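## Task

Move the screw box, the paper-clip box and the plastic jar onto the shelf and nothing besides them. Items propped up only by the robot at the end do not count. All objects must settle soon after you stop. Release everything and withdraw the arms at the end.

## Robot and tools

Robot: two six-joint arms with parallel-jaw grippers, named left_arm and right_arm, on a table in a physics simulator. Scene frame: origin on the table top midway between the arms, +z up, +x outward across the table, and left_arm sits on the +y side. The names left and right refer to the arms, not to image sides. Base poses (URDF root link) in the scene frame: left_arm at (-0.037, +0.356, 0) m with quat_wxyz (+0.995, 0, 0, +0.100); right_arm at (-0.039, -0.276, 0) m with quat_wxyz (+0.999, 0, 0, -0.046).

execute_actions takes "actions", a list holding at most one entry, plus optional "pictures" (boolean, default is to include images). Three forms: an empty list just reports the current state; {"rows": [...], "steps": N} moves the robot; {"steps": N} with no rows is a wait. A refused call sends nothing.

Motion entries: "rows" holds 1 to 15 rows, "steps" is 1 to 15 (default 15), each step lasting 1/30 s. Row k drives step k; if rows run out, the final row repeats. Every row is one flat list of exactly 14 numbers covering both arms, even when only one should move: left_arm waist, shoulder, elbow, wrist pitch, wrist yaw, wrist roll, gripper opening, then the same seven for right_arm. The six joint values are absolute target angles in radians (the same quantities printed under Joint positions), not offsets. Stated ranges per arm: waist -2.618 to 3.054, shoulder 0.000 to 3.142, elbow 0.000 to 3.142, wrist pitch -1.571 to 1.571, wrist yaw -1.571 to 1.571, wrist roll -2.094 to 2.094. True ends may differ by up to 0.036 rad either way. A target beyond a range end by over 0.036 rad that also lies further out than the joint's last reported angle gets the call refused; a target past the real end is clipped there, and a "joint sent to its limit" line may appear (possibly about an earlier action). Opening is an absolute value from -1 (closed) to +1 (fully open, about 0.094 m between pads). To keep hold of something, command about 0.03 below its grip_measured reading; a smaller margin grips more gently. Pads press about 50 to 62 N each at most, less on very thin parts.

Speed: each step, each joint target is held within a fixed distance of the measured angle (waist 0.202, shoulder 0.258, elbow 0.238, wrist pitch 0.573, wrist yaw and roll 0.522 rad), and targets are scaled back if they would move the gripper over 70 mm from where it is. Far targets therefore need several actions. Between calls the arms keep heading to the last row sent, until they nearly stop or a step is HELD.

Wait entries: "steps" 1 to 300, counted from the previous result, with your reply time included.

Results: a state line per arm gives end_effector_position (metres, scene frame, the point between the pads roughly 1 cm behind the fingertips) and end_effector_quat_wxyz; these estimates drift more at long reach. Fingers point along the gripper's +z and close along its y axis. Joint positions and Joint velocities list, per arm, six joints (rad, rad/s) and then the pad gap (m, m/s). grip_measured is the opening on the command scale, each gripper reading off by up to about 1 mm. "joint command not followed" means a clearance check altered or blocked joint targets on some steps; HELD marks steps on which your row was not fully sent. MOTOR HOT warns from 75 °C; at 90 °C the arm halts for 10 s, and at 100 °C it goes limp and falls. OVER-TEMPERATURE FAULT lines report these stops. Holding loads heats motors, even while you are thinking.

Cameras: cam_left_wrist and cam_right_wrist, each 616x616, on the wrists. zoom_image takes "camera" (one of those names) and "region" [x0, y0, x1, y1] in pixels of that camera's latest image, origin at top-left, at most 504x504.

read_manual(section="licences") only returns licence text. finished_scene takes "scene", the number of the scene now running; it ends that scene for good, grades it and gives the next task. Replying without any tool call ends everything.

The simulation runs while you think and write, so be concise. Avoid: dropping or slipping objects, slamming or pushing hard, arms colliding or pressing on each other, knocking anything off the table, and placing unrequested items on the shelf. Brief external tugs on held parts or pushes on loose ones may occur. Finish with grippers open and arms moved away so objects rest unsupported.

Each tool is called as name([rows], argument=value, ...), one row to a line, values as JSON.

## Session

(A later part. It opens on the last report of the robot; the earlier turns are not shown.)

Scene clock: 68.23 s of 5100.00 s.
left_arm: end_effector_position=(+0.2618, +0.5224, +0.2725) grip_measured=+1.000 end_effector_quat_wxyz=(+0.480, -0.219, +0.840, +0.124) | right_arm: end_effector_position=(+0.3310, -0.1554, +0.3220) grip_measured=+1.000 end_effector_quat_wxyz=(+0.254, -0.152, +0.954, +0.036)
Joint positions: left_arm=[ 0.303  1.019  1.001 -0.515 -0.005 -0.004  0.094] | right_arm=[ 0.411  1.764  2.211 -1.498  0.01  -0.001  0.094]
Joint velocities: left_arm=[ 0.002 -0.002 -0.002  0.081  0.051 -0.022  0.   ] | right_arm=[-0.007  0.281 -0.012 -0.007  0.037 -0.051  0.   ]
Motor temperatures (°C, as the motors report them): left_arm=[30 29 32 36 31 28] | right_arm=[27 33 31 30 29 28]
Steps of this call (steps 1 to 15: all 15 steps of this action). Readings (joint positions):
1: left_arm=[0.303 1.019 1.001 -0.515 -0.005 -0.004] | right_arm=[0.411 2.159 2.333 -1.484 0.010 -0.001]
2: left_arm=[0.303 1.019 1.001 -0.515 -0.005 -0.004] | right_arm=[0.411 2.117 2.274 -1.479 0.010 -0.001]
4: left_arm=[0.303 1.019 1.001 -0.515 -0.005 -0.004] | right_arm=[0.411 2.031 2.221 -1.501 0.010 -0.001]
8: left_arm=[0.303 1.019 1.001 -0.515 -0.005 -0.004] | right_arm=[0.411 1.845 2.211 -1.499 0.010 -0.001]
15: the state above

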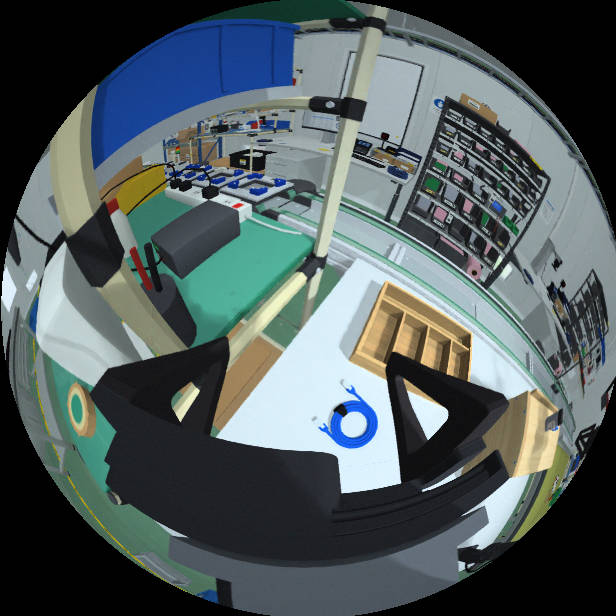

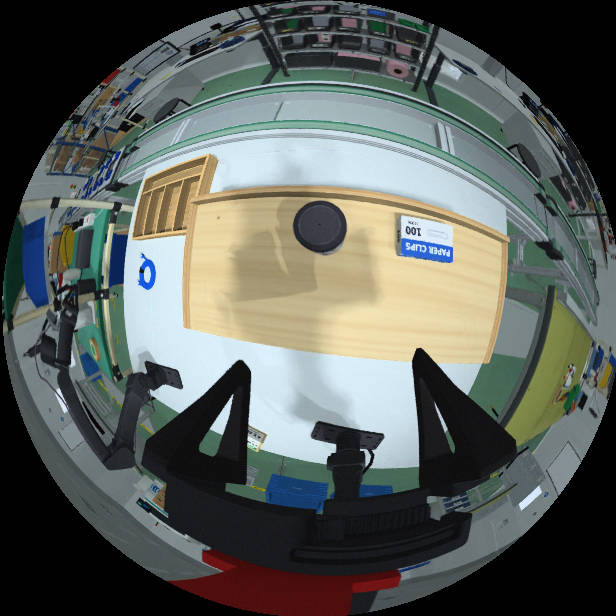

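execute_actions([
  {"rows":[[0.3,1.0,1.0,-0.5,0,0,1,1.2,1.4,1.6,-1.5,0,0,1]]},
], pictures=false)

execute_actions([
  {"rows":[[0.3,1.0,1.0,-0.5,0,0,1,1.85,1.5,1.2,-1.26,0,0,1]]},
], pictures=false)

execute_actions([
  {"steps":10},
])

Scene clock: 69.97 s of 5100.00 s.
left_arm: end_effector_position=(+0.2618, +0.5224, +0.2725) grip_measured=+1.000 end_effector_quat_wxyz=(+0.480, -0.219, +0.840, +0.124) | right_arm: end_effector_position=(+0.0793, -0.0312, +0.2480) grip_measured=+1.000 end_effector_quat_wxyz=(+0.112, -0.523, +0.841, +0.077)
Joint positions: left_arm=[ 0.303  1.019  1.001 -0.515 -0.005 -0.004  0.094] | right_arm=[ 1.203  1.408  1.611 -1.501 -0.013 -0.     0.094]
Joint velocities: left_arm=[ 0.002  0.002  0.007  0.037  0.066 -0.051  0.   ] | right_arm=[ 0.11  -0.002 -0.017 -0.022 -0.081 -0.007  0.   ]
Motor temperatures (°C, as the motors report them): left_arm=[30 29 32 36 31 28] | right_arm=[27 33 31 30 29 28]
Steps of this call (steps 1 to 30: the robot went on to your last target; steps 31 to 37: nothing new was sent; steps 38 to 52: all 15 steps of this action). Readings (joint positions):
38: left_arm=[0.303 1.019 1.001 -0.515 -0.005 -0.004] | right_arm=[0.427 1.779 2.168 -1.473 0.019 -0.000]
39: left_arm=[0.303 1.019 1.001 -0.515 -0.005 -0.004] | right_arm=[0.458 1.736 2.101 -1.460 0.024 -0.000]
41: left_arm=[0.303 1.019 1.001 -0.515 -0.005 -0.004] | right_arm=[0.558 1.634 1.972 -1.462 0.022 -0.000]
45: left_arm=[0.303 1.019 1.001 -0.515 -0.005 -0.004] | right_arm=[0.823 1.426 1.716 -1.471 0.013 -0.000]
52: the state above

Scene clock: 70.47 s of 5100.00 s.
left_arm: end_effector_position=(+0.2618, +0.5224, +0.2725) grip_measured=+1.000 end_effector_quat_wxyz=(+0.480, -0.219, +0.840, +0.124) | right_arm: end_effector_position=(-0.0908, -0.0322, +0.1125) grip_measured=+1.000 end_effector_quat_wxyz=(+0.015, +0.773, -0.634, +0.009)
Joint positions: left_arm=[ 0.303  1.019  1.001 -0.515 -0.005 -0.004  0.094] | right_arm=[ 1.862  1.52   1.195 -1.279 -0.013  0.001  0.094]
Joint velocities: left_arm=[-0.002 -0.002 -0.007  0.051  0.037 -0.037  0.   ] | right_arm=[-0.061 -0.11  -0.007  0.051  0.037  0.007  0.   ]
Motor temperatures (°C, as the motors report them): left_arm=[30 29 32 36 31 28] | right_arm=[27 33 31 30 29 28]
Steps of this call (steps 1 to 15: all 15 steps of this action). Readings (joint positions):
1: left_arm=[0.303 1.019 1.001 -0.515 -0.005 -0.004] | right_arm=[1.225 1.408 1.587 -1.475 -0.000 0.001]
2: left_arm=[0.303 1.019 1.001 -0.515 -0.005 -0.004] | right_arm=[1.265 1.407 1.550 -1.440 0.004 0.001]
4: left_arm=[0.303 1.019 1.001 -0.515 -0.005 -0.004] | right_arm=[1.363 1.430 1.454 -1.381 0.005 0.001]
8: left_arm=[0.303 1.019 1.001 -0.515 -0.005 -0.004] | right_arm=[1.605 1.504 1.248 -1.301 0.008 0.001]
15: the state above

Scene clock: 70.80 s of 5100.00 s.
left_arm: end_effector_position=(+0.2618, +0.5224, +0.2725) grip_measured=+1.000 end_effector_quat_wxyz=(+0.480, -0.219, +0.840, +0.124) | right_arm: end_effector_position=(-0.0904, -0.0310, +0.1136) grip_measured=+1.000 end_effector_quat_wxyz=(+0.012, +0.772, -0.635, +0.006)
Joint positions: left_arm=[ 0.303  1.019  1.001 -0.515 -0.005 -0.004  0.094] | right_arm=[ 1.859  1.515  1.195 -1.274 -0.012  0.001  0.094]
Joint velocities: left_arm=[-0.007 -0.002  0.007 -0.037  0.081  0.022  0.   ] | right_arm=[-0.007 -0.002  0.007  0.022  0.037 -0.051  0.   ]
Motor temperatures (°C, as the motors report them): left_arm=[30 29 32 36 31 28] | right_arm=[27 33 31 30 29 28]
Steps of this call (steps 1 to 10: the robot went on to your last target). Readings (joint positions):
1: left_arm=[0.303 1.019 1.001 -0.515 -0.005 -0.004] | right_arm=[1.860 1.517 1.195 -1.278 -0.012 0.001]
2: left_arm=[0.303 1.019 1.001 -0.515 -0.005 -0.004] | right_arm=[1.859 1.516 1.195 -1.278 -0.012 0.001]
4: left_arm=[0.303 1.019 1.001 -0.515 -0.005 -0.004] | right_arm=[1.859 1.515 1.195 -1.276 -0.012 0.001]
8: left_arm=[0.303 1.019 1.001 -0.515 -0.005 -0.004] | right_arm=[1.859 1.515 1.195 -1.275 -0.012 0.001]
10: the state above

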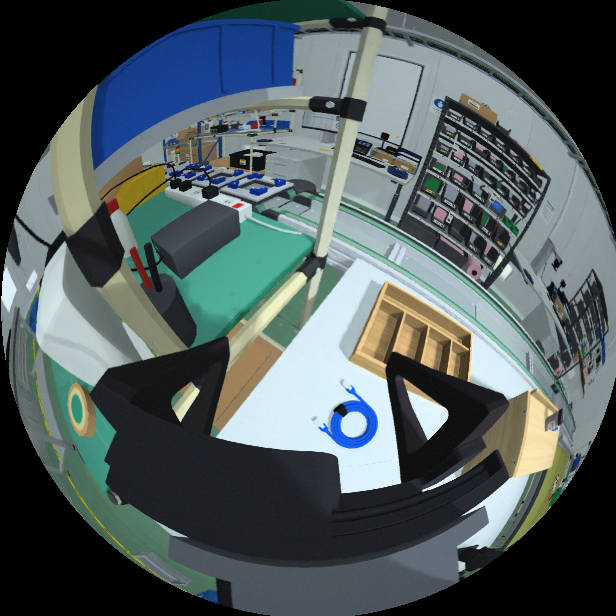

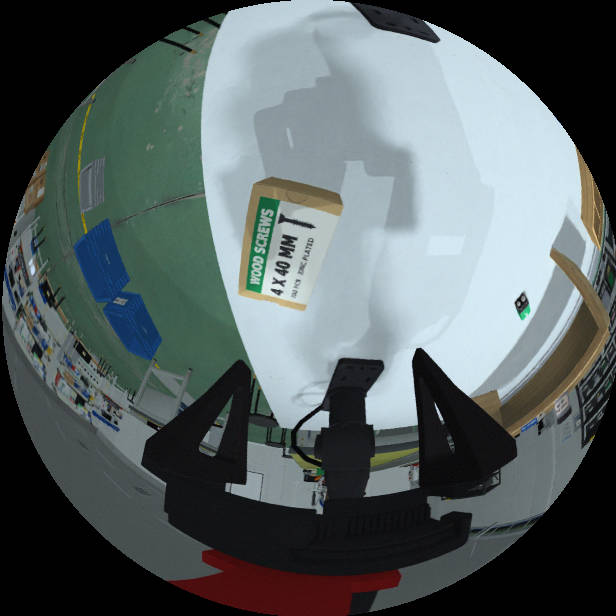

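execute_actions([
  {"rows":[[0.3,1.0,1.0,-0.5,0,0,1,2.02,1.53,1.12,-1.16,0,0.43,1]]},
])

Scene clock: 72.23 s of 5100.00 s.
left_arm: end_effector_position=(+0.2618, +0.5224, +0.2725) grip_measured=+1.000 end_effector_quat_wxyz=(+0.480, -0.219, +0.840, +0.124) | right_arm: end_effector_position=(-0.1317, -0.0355, +0.0952) grip_measured=+1.000 end_effector_quat_wxyz=(+0.003, +0.691, -0.723, -0.001)
Joint positions: left_arm=[ 0.303  1.019  1.001 -0.515 -0.005 -0.004  0.094] | right_arm=[ 2.024  1.529  1.135 -1.176 -0.007  0.405  0.094]
Joint velocities: left_arm=[-0.002 -0.007 -0.012 -0.022 -0.037 -0.022  0.   ] | right_arm=[ 0.007 -0.017 -0.007 -0.066 -0.066  0.168  0.   ]
Motor temperatures (°C, as the motors report them): left_arm=[30 29 32 36 31 28] | right_arm=[27 33 31 30 29 28]
Steps of this call (steps 1 to 15: the robot went on to your last target; steps 16 to 28: nothing new was sent; steps 29 to 43: all 15 steps of this action). Readings (joint positions):
29: left_arm=[0.303 1.019 1.001 -0.515 -0.005 -0.004] | right_arm=[1.881 1.515 1.186 -1.259 -0.001 0.072]
30: left_arm=[0.303 1.019 1.001 -0.515 -0.005 -0.004] | right_arm=[1.922 1.515 1.173 -1.238 0.004 0.144]
32: left_arm=[0.303 1.019 1.001 -0.515 -0.005 -0.004] | right_arm=[1.998 1.523 1.149 -1.210 -0.002 0.243]
36: left_arm=[0.303 1.019 1.001 -0.515 -0.005 -0.004] | right_arm=[2.024 1.529 1.135 -1.192 -0.007 0.347]
43: the state above

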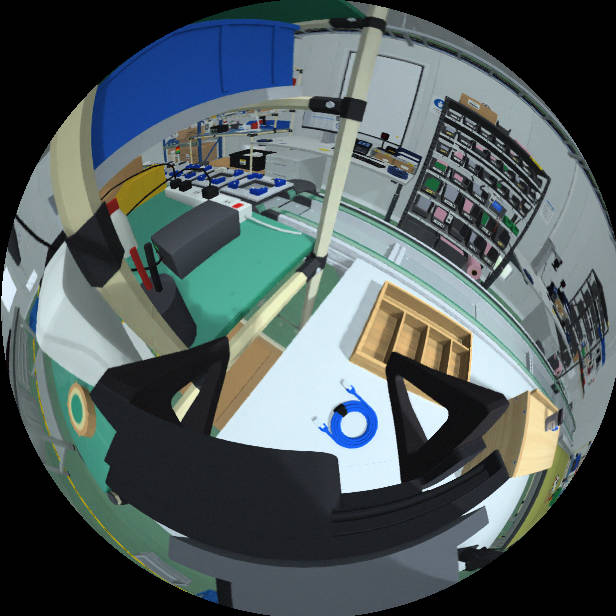

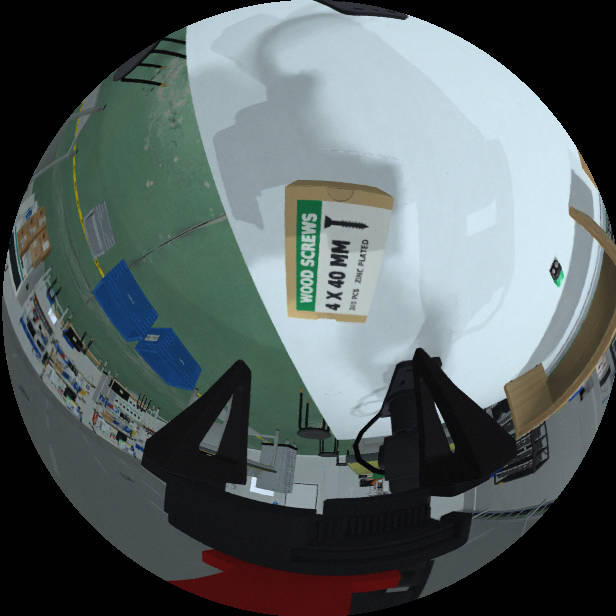

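execute_actions([
  {"rows":[[0.3,1.0,1.0,-0.5,0,0,1,2.02,1.6,1.04,-1.01,0,0.43,1]]},
])

Scene clock: 73.33 s of 5100.00 s.
left_arm: end_effector_position=(+0.2618, +0.5224, +0.2725) grip_measured=+1.000 end_effector_quat_wxyz=(+0.480, -0.219, +0.840, +0.124) | right_arm: end_effector_position=(-0.1341, -0.0291, +0.0550) grip_measured=+1.000 end_effector_quat_wxyz=(+0.006, +0.686, -0.728, +0.006)
Joint positions: left_arm=[ 0.303  1.019  1.001 -0.515 -0.005 -0.004  0.094] | right_arm=[ 2.024  1.607  1.048 -1.028 -0.007  0.42   0.094]
Joint velocities: left_arm=[-0.012 -0.017 -0.012 -0.022  0.007 -0.022  0.   ] | right_arm=[-0.022 -0.007 -0.007  0.037  0.037 -0.022  0.   ]
Motor temperatures (°C, as the motors report them): left_arm=[30 29 32 36 31 28] | right_arm=[27 33 31 30 29 28]
Steps of this call (steps 1 to 18: the robot went on to your last target; steps 19 to 33: all 15 steps of this action). Readings (joint positions):
19: left_arm=[0.303 1.019 1.001 -0.515 -0.005 -0.004] | right_arm=[2.024 1.533 1.124 -1.152 -0.007 0.420]
20: left_arm=[0.303 1.019 1.001 -0.515 -0.005 -0.004] | right_arm=[2.024 1.541 1.108 -1.122 -0.007 0.420]
22: left_arm=[0.303 1.019 1.001 -0.515 -0.005 -0.004] | right_arm=[2.024 1.574 1.077 -1.081 -0.007 0.420]
26: left_arm=[0.303 1.019 1.001 -0.515 -0.005 -0.004] | right_arm=[2.024 1.607 1.049 -1.051 -0.007 0.420]
33: the state above

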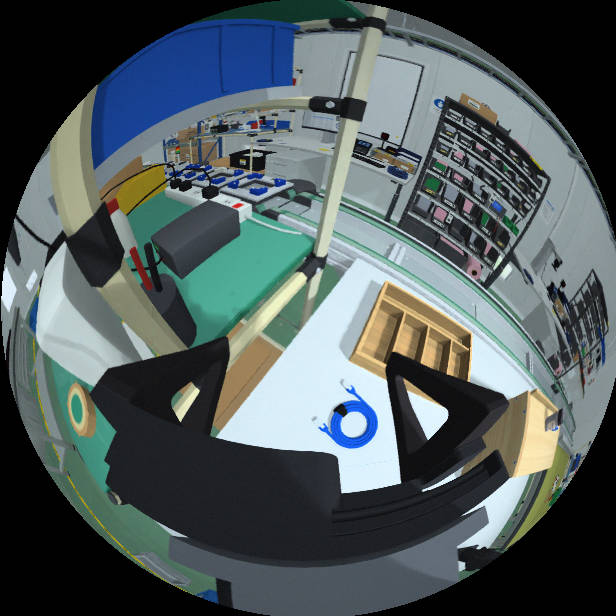

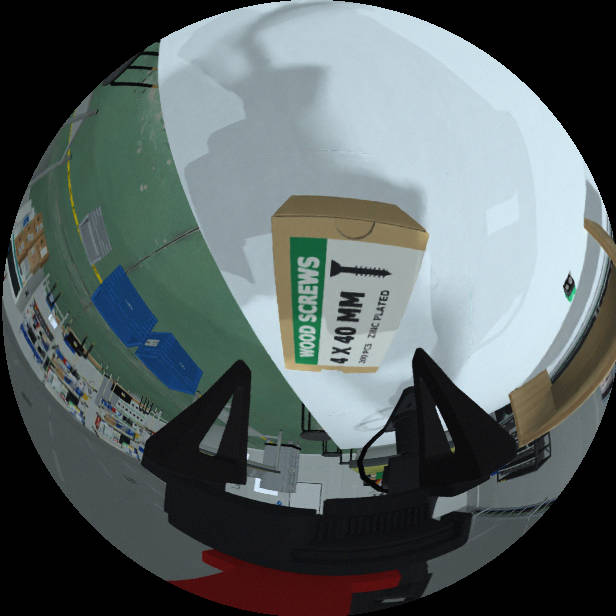

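execute_actions([
  {"rows":[[0.3,1.0,1.0,-0.5,0,0,1,1.96,1.72,1.164,-1.01,0,0.43,1],[0.3,1.0,1.0,-0.5,0,0,1,1.96,1.72,1.164,-1.01,0,0.43,1],[0.3,1.0,1.0,-0.5,0,0,1,1.96,1.72,1.164,-1.01,0,0.43,1],[0.3,1.0,1.0,-0.5,0,0,1,1.96,1.72,1.164,-1.01,0,0.43,1],[0.3,1.0,1.0,-0.5,0,0,1,1.96,1.72,1.164,-1.01,0,0.43,1],[0.3,1.0,1.0,-0.5,0,0,1,1.96,1.72,1.164,-1.01,0,0.43,1],[0.3,1.0,1.0,-0.5,0,0,1,1.96,1.72,1.164,-1.01,0,0.43,1],[0.3,1.0,1.0,-0.5,0,0,1,1.96,1.77,1.06,-0.86,0,0.43,1]]},
])

execute_actions([
  {"rows":[[0.3,1.0,1.0,-0.5,0,0,1,1.96,1.77,1.06,-0.86,0,0.43,0.2]]},
])

Scene clock: 75.57 s of 5100.00 s.
left_arm: end_effector_position=(+0.2618, +0.5224, +0.2725) grip_measured=+1.000 end_effector_quat_wxyz=(+0.480, -0.219, +0.840, +0.124) | right_arm: end_effector_position=(-0.1272, +0.0018, +0.0172) grip_measured=+1.000 end_effector_quat_wxyz=(+0.010, +0.663, -0.749, +0.011)
Joint positions: left_arm=[ 0.303  1.019  1.001 -0.515 -0.005 -0.004  0.094] | right_arm=[ 1.963  1.772  1.073 -0.899 -0.01   0.421  0.094]
Joint velocities: left_arm=[-0.017 -0.007 -0.002 -0.007  0.051 -0.066  0.   ] | right_arm=[-0.012  0.002 -0.017  0.11   0.022 -0.081  0.   ]
Motor temperatures (°C, as the motors report them): left_arm=[30 29 32 36 31 28] | right_arm=[27 33 31 30 29 28]
Steps of this call (steps 1 to 15: the robot went on to your last target; steps 16 to 52: nothing new was sent; steps 53 to 67: all 15 steps of this action). Readings (joint positions):
53: left_arm=[0.303 1.019 1.001 -0.515 -0.005 -0.004] | right_arm=[2.017 1.623 1.066 -1.037 -0.010 0.420]
54: left_arm=[0.303 1.019 1.001 -0.515 -0.005 -0.004] | right_arm=[2.004 1.651 1.093 -1.044 -0.010 0.421]
56: left_arm=[0.303 1.019 1.001 -0.515 -0.005 -0.004] | right_arm=[1.976 1.699 1.130 -1.022 -0.010 0.421]
60: left_arm=[0.303 1.019 1.001 -0.515 -0.005 -0.004] | right_arm=[1.963 1.723 1.128 -0.989 -0.010 0.421]
67: the state above

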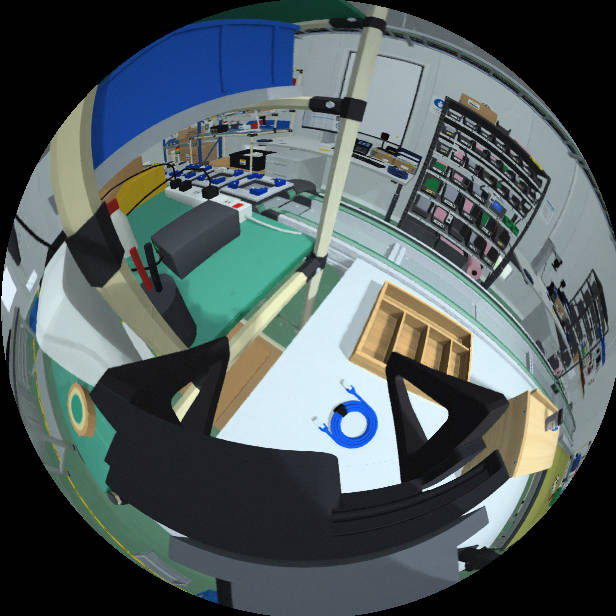

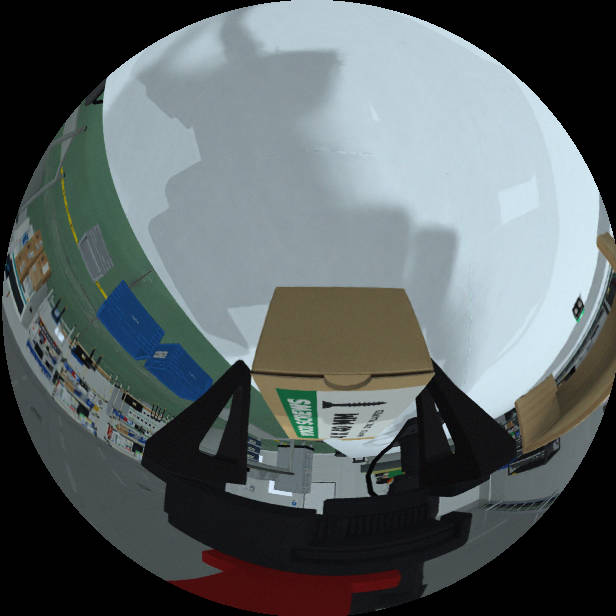

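Scene clock: 76.07 s of 5100.00 s.
left_arm: end_effector_position=(+0.2618, +0.5224, +0.2725) grip_measured=+1.000 end_effector_quat_wxyz=(+0.480, -0.219, +0.840, +0.124) | right_arm: end_effector_position=(-0.1271, +0.0052, +0.0170) grip_measured=+0.227 end_effector_quat_wxyz=(+0.005, +0.662, -0.749, +0.006)
Joint positions: left_arm=[ 0.303  1.019  1.001 -0.515 -0.005 -0.004  0.094] | right_arm=[ 1.962  1.772  1.072 -0.886 -0.005  0.422  0.058]
Joint velocities: left_arm=[ 0.007 -0.002 -0.012 -0.066 -0.037 -0.037  0.   ] | right_arm=[-0.002 -0.017 -0.002  0.007 -0.037  0.007 -0.   ]
Motor temperatures (°C, as the motors report them): left_arm=[30 29 32 36 31 28] | right_arm=[27 33 31 30 29 28]
Steps of this call (steps 1 to 15: all 15 steps of this action). Readings (joint positions):
1: left_arm=[0.303 1.019 1.001 -0.515 -0.005 -0.004] | right_arm=[1.963 1.772 1.072 -0.896 -0.010 0.421]
2: left_arm=[0.303 1.019 1.001 -0.515 -0.005 -0.004] | right_arm=[1.963 1.772 1.072 -0.891 -0.008 0.421]
4: left_arm=[0.303 1.019 1.001 -0.515 -0.005 -0.004] | right_arm=[1.962 1.772 1.072 -0.887 -0.005 0.422]
8: left_arm=[0.303 1.019 1.001 -0.515 -0.005 -0.004] | right_arm=[1.962 1.772 1.072 -0.886 -0.005 0.422]
15: the state above

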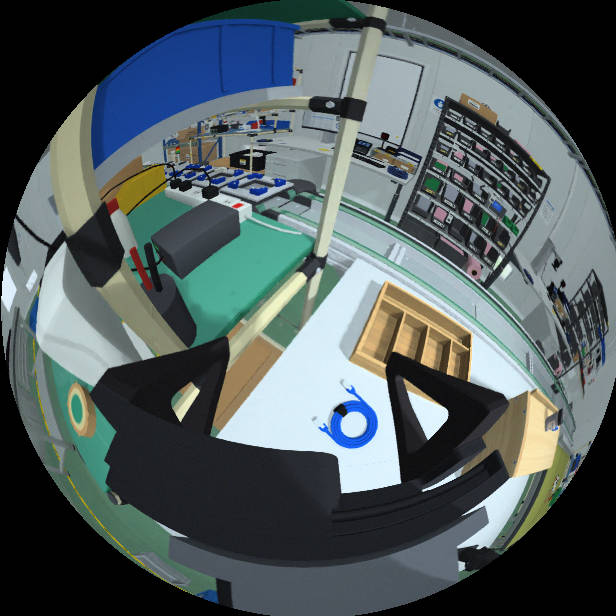

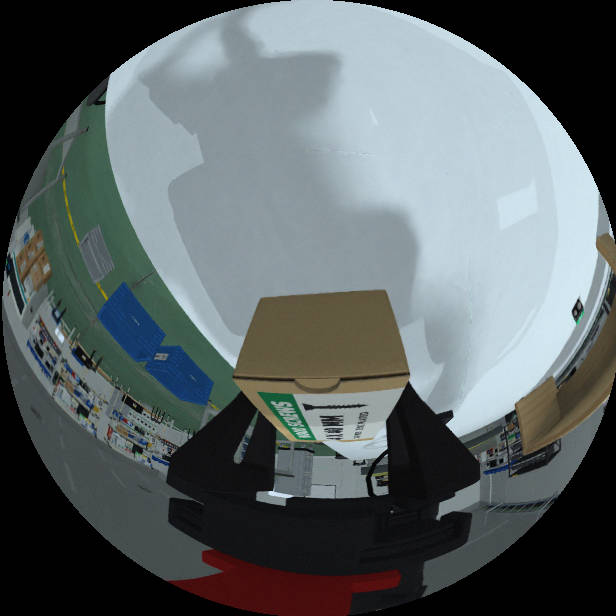

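execute_actions([
  {"rows":[[0.3,1.0,1.0,-0.5,0,0,1,1.9,1.5,1.3,-1.3,0,0.43,0.14]]},
], pictures=false)

execute_actions([
  {"rows":[[0.3,1.0,1.0,-0.5,0,0,1,1.2,1.4,1.85,-1.5,0,0,0.14]]},
], pictures=false)

execute_actions([
  {"rows":[[0.3,1.0,1.0,-0.5,0,0,1,0.62,1.6,2.05,-1.5,0,0,0.14]]},
], pictures=false)

execute_actions([
  {"rows":[[0.3,1.0,1.0,-0.5,0,0,1,0.62,2.08,2.4,-1.45,0,0,0.14]]},
])

Scene clock: 77.80 s of 5100.00 s.
left_arm: end_effector_position=(+0.2618, +0.5224, +0.2725) grip_measured=+1.000 end_effector_quat_wxyz=(+0.480, -0.219, +0.840, +0.124) | right_arm: end_effector_position=(-0.1067, -0.0097, +0.1411) grip_measured=+0.227 end_effector_quat_wxyz=(-0.016, +0.640, -0.767, -0.040)
Joint positions: left_arm=[ 0.303  1.019  1.001 -0.515 -0.005 -0.004  0.094] | right_arm=[ 1.906  1.502  1.289 -1.272 -0.006  0.422  0.058]
Joint velocities: left_arm=[-0.002 -0.017 -0.002 -0.007 -0.081 -0.037  0.   ] | right_arm=[ 0.017  0.129 -0.022 -0.33  -0.022  0.051 -0.001]
Motor temperatures (°C, as the motors report them): left_arm=[30 29 32 37 31 28] | right_arm=[27 33 31 30 29 28]
Steps of this call (steps 1 to 15: the robot went on to your last target; steps 16 to 37: nothing new was sent; steps 38 to 52: all 15 steps of this action). Readings (joint positions):
38: left_arm=[0.303 1.019 1.001 -0.515 -0.005 -0.004] | right_arm=[1.960 1.763 1.084 -0.910 -0.006 0.422]
39: left_arm=[0.303 1.019 1.001 -0.515 -0.005 -0.004] | right_arm=[1.954 1.746 1.101 -0.954 -0.008 0.422]
41: left_arm=[0.303 1.019 1.001 -0.515 -0.005 -0.004] | right_arm=[1.939 1.682 1.142 -1.039 -0.008 0.422]
45: left_arm=[0.303 1.019 1.001 -0.515 -0.005 -0.004] | right_arm=[1.910 1.539 1.253 -1.174 -0.007 0.422]
52: the state above

Scene clock: 78.30 s of 5100.00 s.
left_arm: end_effector_position=(+0.2618, +0.5224, +0.2725) grip_measured=+1.000 end_effector_quat_wxyz=(+0.480, -0.219, +0.840, +0.124) | right_arm: end_effector_position=(+0.1005, -0.0043, +0.3120) grip_measured=+0.227 end_effector_quat_wxyz=(+0.215, -0.487, +0.836, +0.131)
Joint positions: left_arm=[ 0.303  1.019  1.001 -0.515 -0.005 -0.004  0.094] | right_arm=[ 1.197  1.423  1.816 -1.455  0.016  0.046  0.058]
Joint velocities: left_arm=[ 0.007 -0.002  0.007  0.007 -0.037 -0.066  0.   ] | right_arm=[-0.51  -0.261  0.178 -0.154  0.388 -0.212 -0.002]
Motor temperatures (°C, as the motors report them): left_arm=[30 29 32 37 31 28] | right_arm=[27 33 31 30 29 28]
Steps of this call (steps 1 to 15: all 15 steps of this action). Readings (joint positions):
1: left_arm=[0.303 1.019 1.001 -0.515 -0.005 -0.004] | right_arm=[1.888 1.505 1.305 -1.299 -0.019 0.375]
2: left_arm=[0.303 1.019 1.001 -0.515 -0.005 -0.004] | right_arm=[1.854 1.506 1.333 -1.336 -0.032 0.325]
4: left_arm=[0.303 1.019 1.001 -0.515 -0.005 -0.004] | right_arm=[1.762 1.494 1.407 -1.389 -0.031 0.246]
8: left_arm=[0.303 1.019 1.001 -0.515 -0.005 -0.004] | right_arm=[1.557 1.468 1.592 -1.434 -0.027 0.142]
15: the state above

Scene clock: 78.80 s of 5100.00 s.
left_arm: end_effector_position=(+0.2618, +0.5224, +0.2725) grip_measured=+1.000 end_effector_quat_wxyz=(+0.480, -0.219, +0.840, +0.124) | right_arm: end_effector_position=(+0.2639, -0.1087, +0.3024) grip_measured=+0.226 end_effector_quat_wxyz=(+0.208, -0.240, +0.947, +0.045)
Joint positions: left_arm=[ 0.303  1.019  1.001 -0.515 -0.005 -0.004  0.094] | right_arm=[ 0.607  1.636  2.015 -1.522  0.021  0.012  0.058]
Joint velocities: left_arm=[-0.012  0.002  0.017  0.007 -0.066 -0.007  0.   ] | right_arm=[ 0.105 -0.115 -0.002 -0.11  -0.11  -0.051  0.   ]
Motor temperatures (°C, as the motors report them): left_arm=[30 29 32 37 31 28] | right_arm=[27 33 31 30 29 28]
Steps of this call (steps 1 to 15: all 15 steps of this action). Readings (joint positions):
1: left_arm=[0.303 1.019 1.001 -0.515 -0.005 -0.004] | right_arm=[1.155 1.446 1.867 -1.500 -0.002 0.037]
2: left_arm=[0.303 1.019 1.001 -0.515 -0.005 -0.004] | right_arm=[1.095 1.486 1.937 -1.541 -0.021 0.030]
4: left_arm=[0.303 1.019 1.001 -0.515 -0.005 -0.004] | right_arm=[0.957 1.552 2.007 -1.522 -0.025 0.022]
8: left_arm=[0.303 1.019 1.001 -0.515 -0.005 -0.004] | right_arm=[0.683 1.637 2.015 -1.490 -0.013 0.015]
15: the state above

Scene clock: 79.30 s of 5100.00 s.
left_arm: end_effector_position=(+0.2618, +0.5224, +0.2725) grip_measured=+1.000 end_effector_quat_wxyz=(+0.480, -0.219, +0.840, +0.124) | right_arm: end_effector_position=(+0.3691, -0.0436, +0.2160) grip_measured=+0.218 end_effector_quat_wxyz=(+0.157, -0.248, +0.955, +0.040)
Joint positions: left_arm=[ 0.303  1.019  1.001 -0.515 -0.005 -0.004  0.094] | right_arm=[ 0.612  2.146  2.363 -1.462  0.006  0.009  0.057]
Joint velocities: left_arm=[-0.007  0.002 -0.007 -0.022  0.051 -0.037  0.   ] | right_arm=[-0.012 -0.315 -0.012 -0.125  0.081 -0.037 -0.001]
Motor temperatures (°C, as the motors report them): left_arm=[30 29 32 37 31 28] | right_arm=[27 33 31 30 29 28]
Steps of this call (steps 1 to 15: all 15 steps of this action). Readings (joint positions):
1: left_arm=[0.303 1.019 1.001 -0.515 -0.005 -0.004] | right_arm=[0.610 1.669 2.063 -1.557 0.017 0.012]
2: left_arm=[0.303 1.019 1.001 -0.515 -0.005 -0.004] | right_arm=[0.612 1.718 2.136 -1.575 0.015 0.012]
4: left_arm=[0.303 1.019 1.001 -0.515 -0.005 -0.004] | right_arm=[0.612 1.841 2.272 -1.549 0.013 0.012]
8: left_arm=[0.303 1.019 1.001 -0.515 -0.005 -0.004] | right_arm=[0.612 2.057 2.363 -1.462 0.012 0.011]
15: the state above

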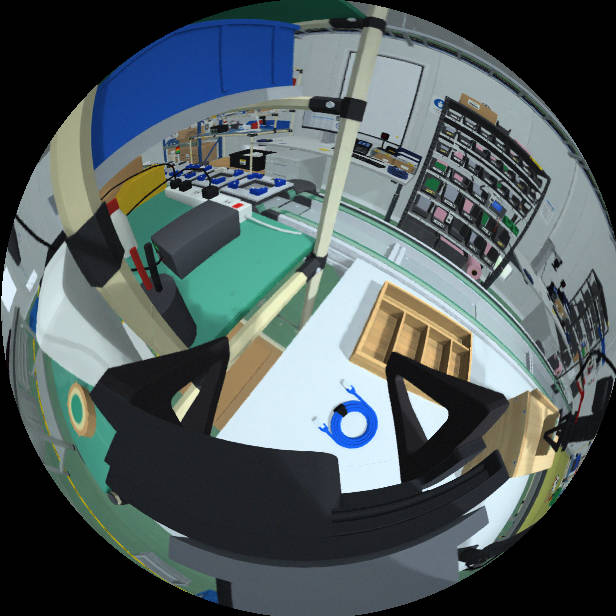

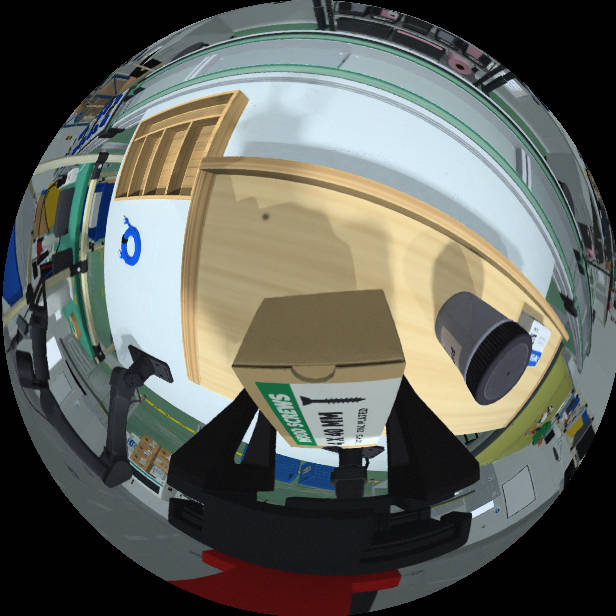

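execute_actions([
  {"rows":[[0.3,1.0,1.0,-0.5,0,0,1,0.58,2.1,2.55,-1.45,0,0,0.14],[0.3,1.0,1.0,-0.5,0,0,1,0.58,2.1,2.55,-1.45,0,0,0.14],[0.3,1.0,1.0,-0.5,0,0,1,0.58,2.1,2.55,-1.45,0,0,0.14],[0.3,1.0,1.0,-0.5,0,0,1,0.58,2.15,2.65,-1.45,0,0,0.14],[0.3,1.0,1.0,-0.5,0,0,1,0.58,2.15,2.65,-1.45,0,0,0.14],[0.3,1.0,1.0,-0.5,0,0,1,0.58,2.2,2.68,-1.45,0,0,0.14],[0.3,1.0,1.0,-0.5,0,0,1,0.58,2.25,2.68,-1.45,0,0,0.14],[0.3,1.0,1.0,-0.5,0,0,1,0.58,2.3,2.68,-1.45,0,0,0.14]]},
])

Scene clock: 80.93 s of 5100.00 s.
left_arm: end_effector_position=(+0.2618, +0.5224, +0.2725) grip_measured=+1.000 end_effector_quat_wxyz=(+0.480, -0.219, +0.840, +0.124) | right_arm: end_effector_position=(+0.4168, -0.0320, +0.2176) grip_measured=+0.218 end_effector_quat_wxyz=(+0.202, -0.233, +0.950, +0.050)
Joint positions: left_arm=[ 0.303  1.019  1.001 -0.515 -0.005 -0.004  0.094] | right_arm=[ 0.584  2.337  2.665 -1.479  0.002  0.009  0.057]
Joint velocities: left_arm=[-0.007 -0.002 -0.012 -0.022  0.051  0.022  0.   ] | right_arm=[ 0.017  0.437  0.012 -0.11  -0.007 -0.051  0.   ]
Motor temperatures (°C, as the motors report them): left_arm=[30 29 32 37 31 28] | right_arm=[27 33 32 30 29 28]
Steps of this call (steps 1 to 30: the robot went on to your last target; steps 31 to 34: nothing new was sent; steps 35 to 49: all 15 steps of this action). Readings (joint positions):
35: left_arm=[0.303 1.019 1.001 -0.515 -0.005 -0.004] | right_arm=[0.610 2.114 2.394 -1.494 0.004 0.009]
36: left_arm=[0.303 1.019 1.001 -0.515 -0.005 -0.004] | right_arm=[0.607 2.128 2.433 -1.506 0.002 0.009]
38: left_arm=[0.303 1.019 1.001 -0.515 -0.005 -0.004] | right_arm=[0.598 2.145 2.504 -1.506 0.002 0.009]
42: left_arm=[0.303 1.019 1.001 -0.515 -0.005 -0.004] | right_arm=[0.585 2.198 2.647 -1.490 0.002 0.009]
49: the state above

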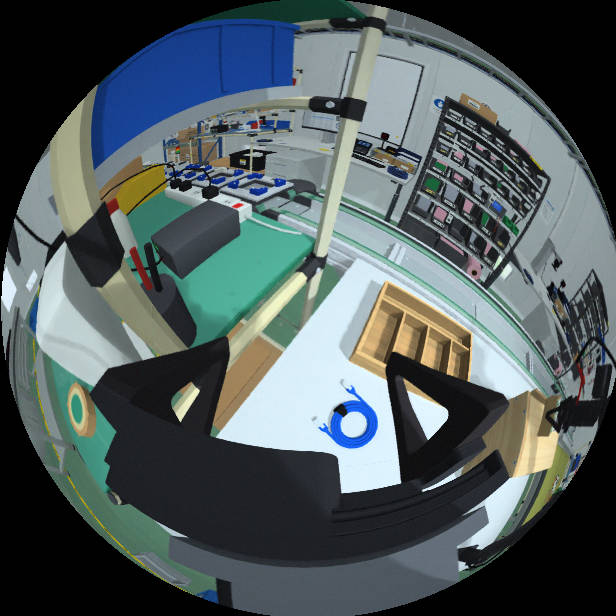

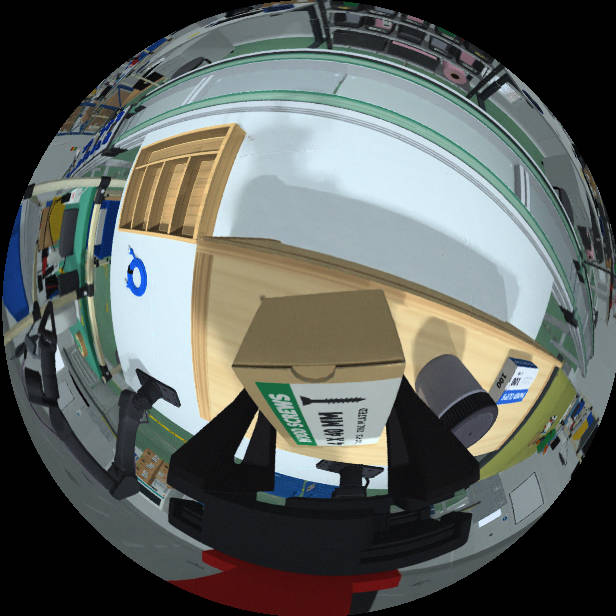

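execute_actions([
  {"rows":[[0.3,1.0,1.0,-0.5,0,0,1,0.6,2.33,2.68,-1.55,0,0,0.14]]},
])

Scene clock: 82.07 s of 5100.00 s.
left_arm: end_effector_position=(+0.2618, +0.5224, +0.2725) grip_measured=+1.000 end_effector_quat_wxyz=(+0.480, -0.219, +0.840, +0.124) | right_arm: end_effector_position=(+0.3983, -0.0374, +0.2059) grip_measured=+0.218 end_effector_quat_wxyz=(+0.157, -0.239, +0.957, +0.041)
Joint positions: left_arm=[ 0.303  1.019  1.001 -0.515 -0.005 -0.004  0.094] | right_arm=[ 0.591  2.345  2.665 -1.564  0.     0.009  0.057]
Joint velocities: left_arm=[ 0.012  0.002 -0.002 -0.007  0.022 -0.007  0.   ] | right_arm=[-0.002 -0.007 -0.007 -0.066 -0.007 -0.022 -0.   ]
Motor temperatures (°C, as the motors report them): left_arm=[30 29 32 37 31 28] | right_arm=[27 34 32 30 29 28]
Steps of this call (steps 1 to 15: the robot went on to your last target; steps 16 to 19: nothing new was sent; steps 20 to 34: all 15 steps of this action). Readings (joint positions):
20: left_arm=[0.303 1.019 1.001 -0.515 -0.005 -0.004] | right_arm=[0.585 2.337 2.665 -1.488 0.000 0.009]
21: left_arm=[0.303 1.019 1.001 -0.515 -0.005 -0.004] | right_arm=[0.585 2.337 2.665 -1.501 0.000 0.009]
23: left_arm=[0.303 1.019 1.001 -0.515 -0.005 -0.004] | right_arm=[0.588 2.339 2.665 -1.530 0.000 0.009]
27: left_arm=[0.303 1.019 1.001 -0.515 -0.005 -0.004] | right_arm=[0.591 2.345 2.665 -1.563 0.000 0.009]
34: the state above

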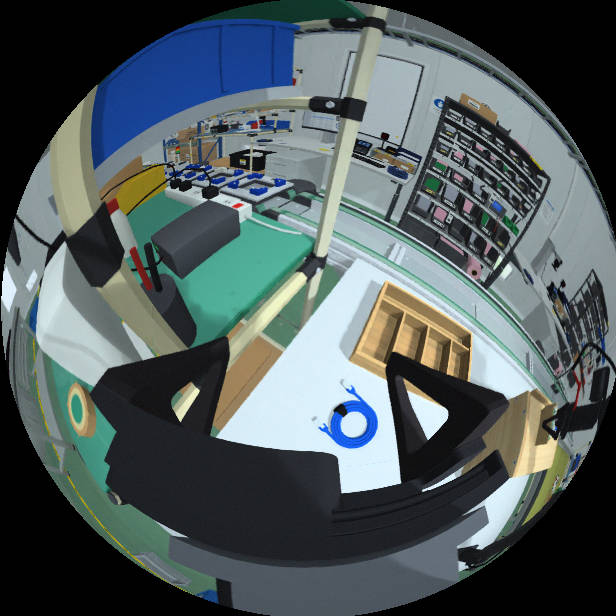

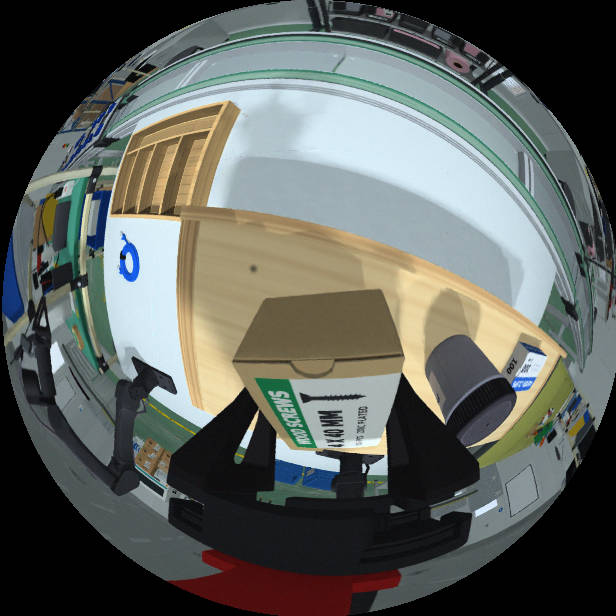

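execute_actions([
  {"rows":[[0.3,1.0,1.0,-0.5,0,0,1,0.6,2.36,2.67,-1.56,0,0,0.14],[0.3,1.0,1.0,-0.5,0,0,1,0.6,2.36,2.67,-1.56,0,0,0.14],[0.3,1.0,1.0,-0.5,0,0,1,0.6,2.36,2.67,-1.56,0,0,0.14],[0.3,1.0,1.0,-0.5,0,0,1,0.6,2.36,2.67,-1.56,0,0,0.14],[0.3,1.0,1.0,-0.5,0,0,1,0.6,2.36,2.67,-1.56,0,0,0.14],[0.3,1.0,1.0,-0.5,0,0,1,0.6,2.36,2.67,-1.56,0,0,0.14],[0.3,1.0,1.0,-0.5,0,0,1,0.6,2.36,2.67,-1.56,0,0,0.14],[0.3,1.0,1.0,-0.5,0,0,1,0.6,2.36,2.67,-1.56,0,0,0.14],[0.3,1.0,1.0,-0.5,0,0,1,0.6,2.36,2.67,-1.56,0,0,0.6]]},
])

execute_actions([
  {"rows":[[0.3,1.0,1.0,-0.5,0,0,1,0.6,1.8,2.3,-1.5,0,0,0.6]]},
], pictures=false)

execute_actions([
  {"rows":[[0.3,1.0,1.0,-0.5,0,0,1,0.3,1.2,1.5,-1.3,0,0,1]]},
])

Scene clock: 83.77 s of 5100.00 s.
left_arm: end_effector_position=(+0.2618, +0.5224, +0.2725) grip_measured=+1.000 end_effector_quat_wxyz=(+0.480, -0.219, +0.840, +0.124) | right_arm: end_effector_position=(+0.3985, -0.0373, +0.2037) grip_measured=+0.598 end_effector_quat_wxyz=(+0.155, -0.239, +0.958, +0.040)
Joint positions: left_arm=[ 0.303  1.019  1.001 -0.515 -0.005 -0.004  0.094] | right_arm=[ 0.591  2.35   2.665 -1.564  0.     0.009  0.075]
Joint velocities: left_arm=[-0.007 -0.002 -0.017  0.022 -0.037  0.007  0.   ] | right_arm=[-0.017  0.007 -0.007 -0.037 -0.007 -0.007 -0.   ]
Motor temperatures (°C, as the motors report them): left_arm=[30 29 32 37 31 28] | right_arm=[27 34 32 30 29 28]
Steps of this call (steps 1 to 15: the robot went on to your last target; steps 16 to 36: nothing new was sent; steps 37 to 51: all 15 steps of this action). Readings (joint positions):
37: left_arm=[0.303 1.019 1.001 -0.515 -0.005 -0.004] | right_arm=[0.591 2.347 2.665 -1.564 0.000 0.009]
38: left_arm=[0.303 1.019 1.001 -0.515 -0.005 -0.004] | right_arm=[0.591 2.348 2.665 -1.564 0.000 0.009]
40: left_arm=[0.303 1.019 1.001 -0.515 -0.005 -0.004] | right_arm=[0.591 2.348 2.665 -1.564 0.000 0.009]
44: left_arm=[0.303 1.019 1.001 -0.515 -0.005 -0.004] | right_arm=[0.591 2.348 2.665 -1.564 0.000 0.009]
51: the state above

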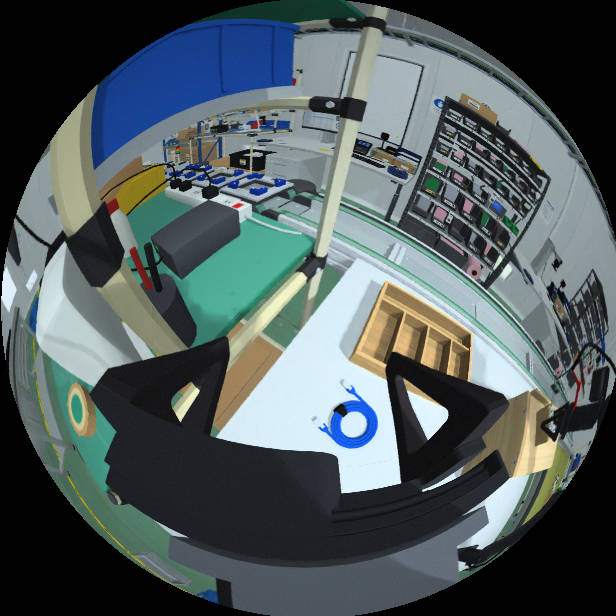

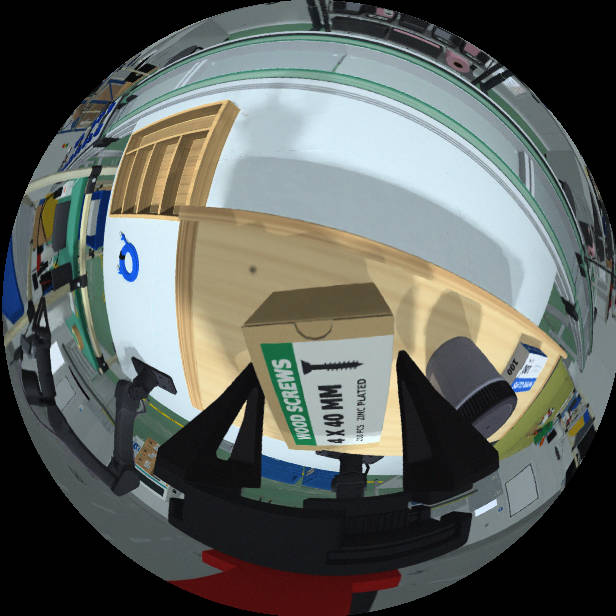

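Scene clock: 84.27 s of 5100.00 s.
left_arm: end_effector_position=(+0.2618, +0.5224, +0.2725) grip_measured=+1.000 end_effector_quat_wxyz=(+0.480, -0.219, +0.840, +0.124) | right_arm: end_effector_position=(+0.3009, -0.0904, +0.3641) grip_measured=+0.598 end_effector_quat_wxyz=(+0.307, -0.230, +0.920, +0.079)
Joint positions: left_arm=[ 0.303  1.019  1.001 -0.515 -0.005 -0.004  0.094] | right_arm=[ 0.591  1.742  2.319 -1.503  0.     0.009  0.075]
Joint velocities: left_arm=[-0.022 -0.022 -0.012  0.007 -0.007  0.081  0.   ] | right_arm=[-0.012  0.164  0.002 -0.022 -0.037 -0.037  0.   ]
Motor temperatures (°C, as the motors report them): left_arm=[30 29 32 37 31 28] | right_arm=[27 35 32 30 29 28]
Steps of this call (steps 1 to 15: all 15 steps of this action). Readings (joint positions):
1: left_arm=[0.303 1.019 1.001 -0.515 -0.005 -0.004] | right_arm=[0.591 2.309 2.597 -1.532 0.000 0.009]
2: left_arm=[0.303 1.019 1.001 -0.515 -0.005 -0.004] | right_arm=[0.591 2.247 2.493 -1.510 0.000 0.009]
4: left_arm=[0.303 1.019 1.001 -0.515 -0.005 -0.004] | right_arm=[0.591 2.130 2.361 -1.523 0.000 0.009]
8: left_arm=[0.303 1.019 1.001 -0.515 -0.005 -0.004] | right_arm=[0.591 1.928 2.319 -1.522 0.000 0.009]
15: the state above

Scene clock: 84.77 s of 5100.00 s.
left_arm: end_effector_position=(+0.2618, +0.5224, +0.2725) grip_measured=+1.000 end_effector_quat_wxyz=(+0.480, -0.219, +0.840, +0.124) | right_arm: end_effector_position=(+0.2247, -0.2239, +0.2895) grip_measured=+1.000 end_effector_quat_wxyz=(+0.278, -0.091, +0.956, +0.024)
Joint positions: left_arm=[ 0.303  1.019  1.001 -0.515 -0.005 -0.004  0.094] | right_arm=[ 0.292  1.192  1.519 -1.331  0.01   0.005  0.094]
Joint velocities: left_arm=[-0.022 -0.012  0.007 -0.051 -0.066 -0.007  0.   ] | right_arm=[-0.007  0.252 -0.154  0.095  0.051  0.022  0.   ]
Motor temperatures (°C, as the motors report them): left_arm=[30 29 32 37 31 28] | right_arm=[27 35 32 30 29 28]
Steps of this call (steps 1 to 15: all 15 steps of this action). Readings (joint positions):
1: left_arm=[0.303 1.019 1.001 -0.515 -0.005 -0.004] | right_arm=[0.571 1.713 2.265 -1.459 -0.013 0.007]
2: left_arm=[0.303 1.019 1.001 -0.515 -0.005 -0.004] | right_arm=[0.530 1.668 2.182 -1.417 -0.021 0.005]
4: left_arm=[0.303 1.019 1.001 -0.515 -0.005 -0.004] | right_arm=[0.412 1.555 2.022 -1.370 -0.018 0.005]
8: left_arm=[0.303 1.019 1.001 -0.515 -0.005 -0.004] | right_arm=[0.291 1.252 1.681 -1.319 0.011 0.005]
15: the state above

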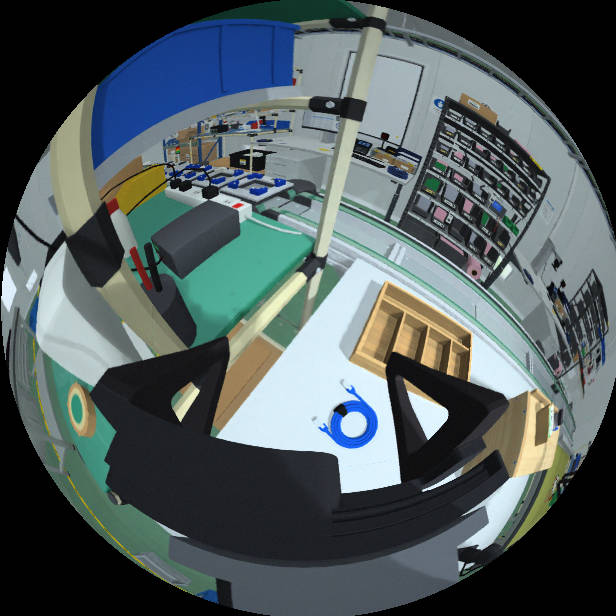

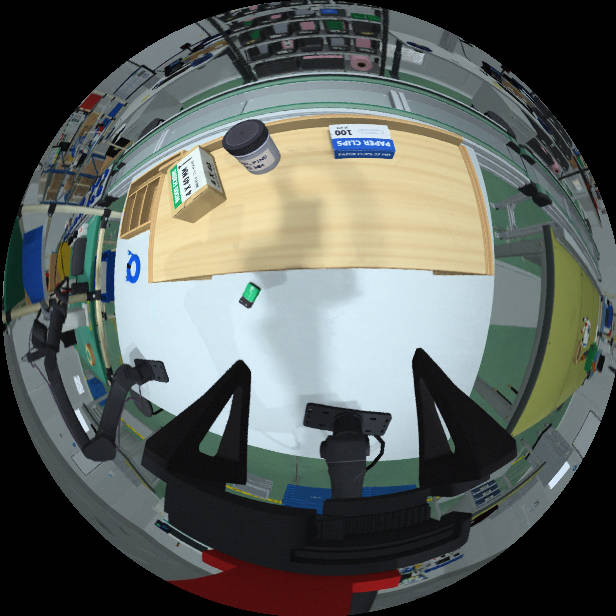

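All three are on the shelf.

finished_scene(scene=1)

The scene is finished: the task was done.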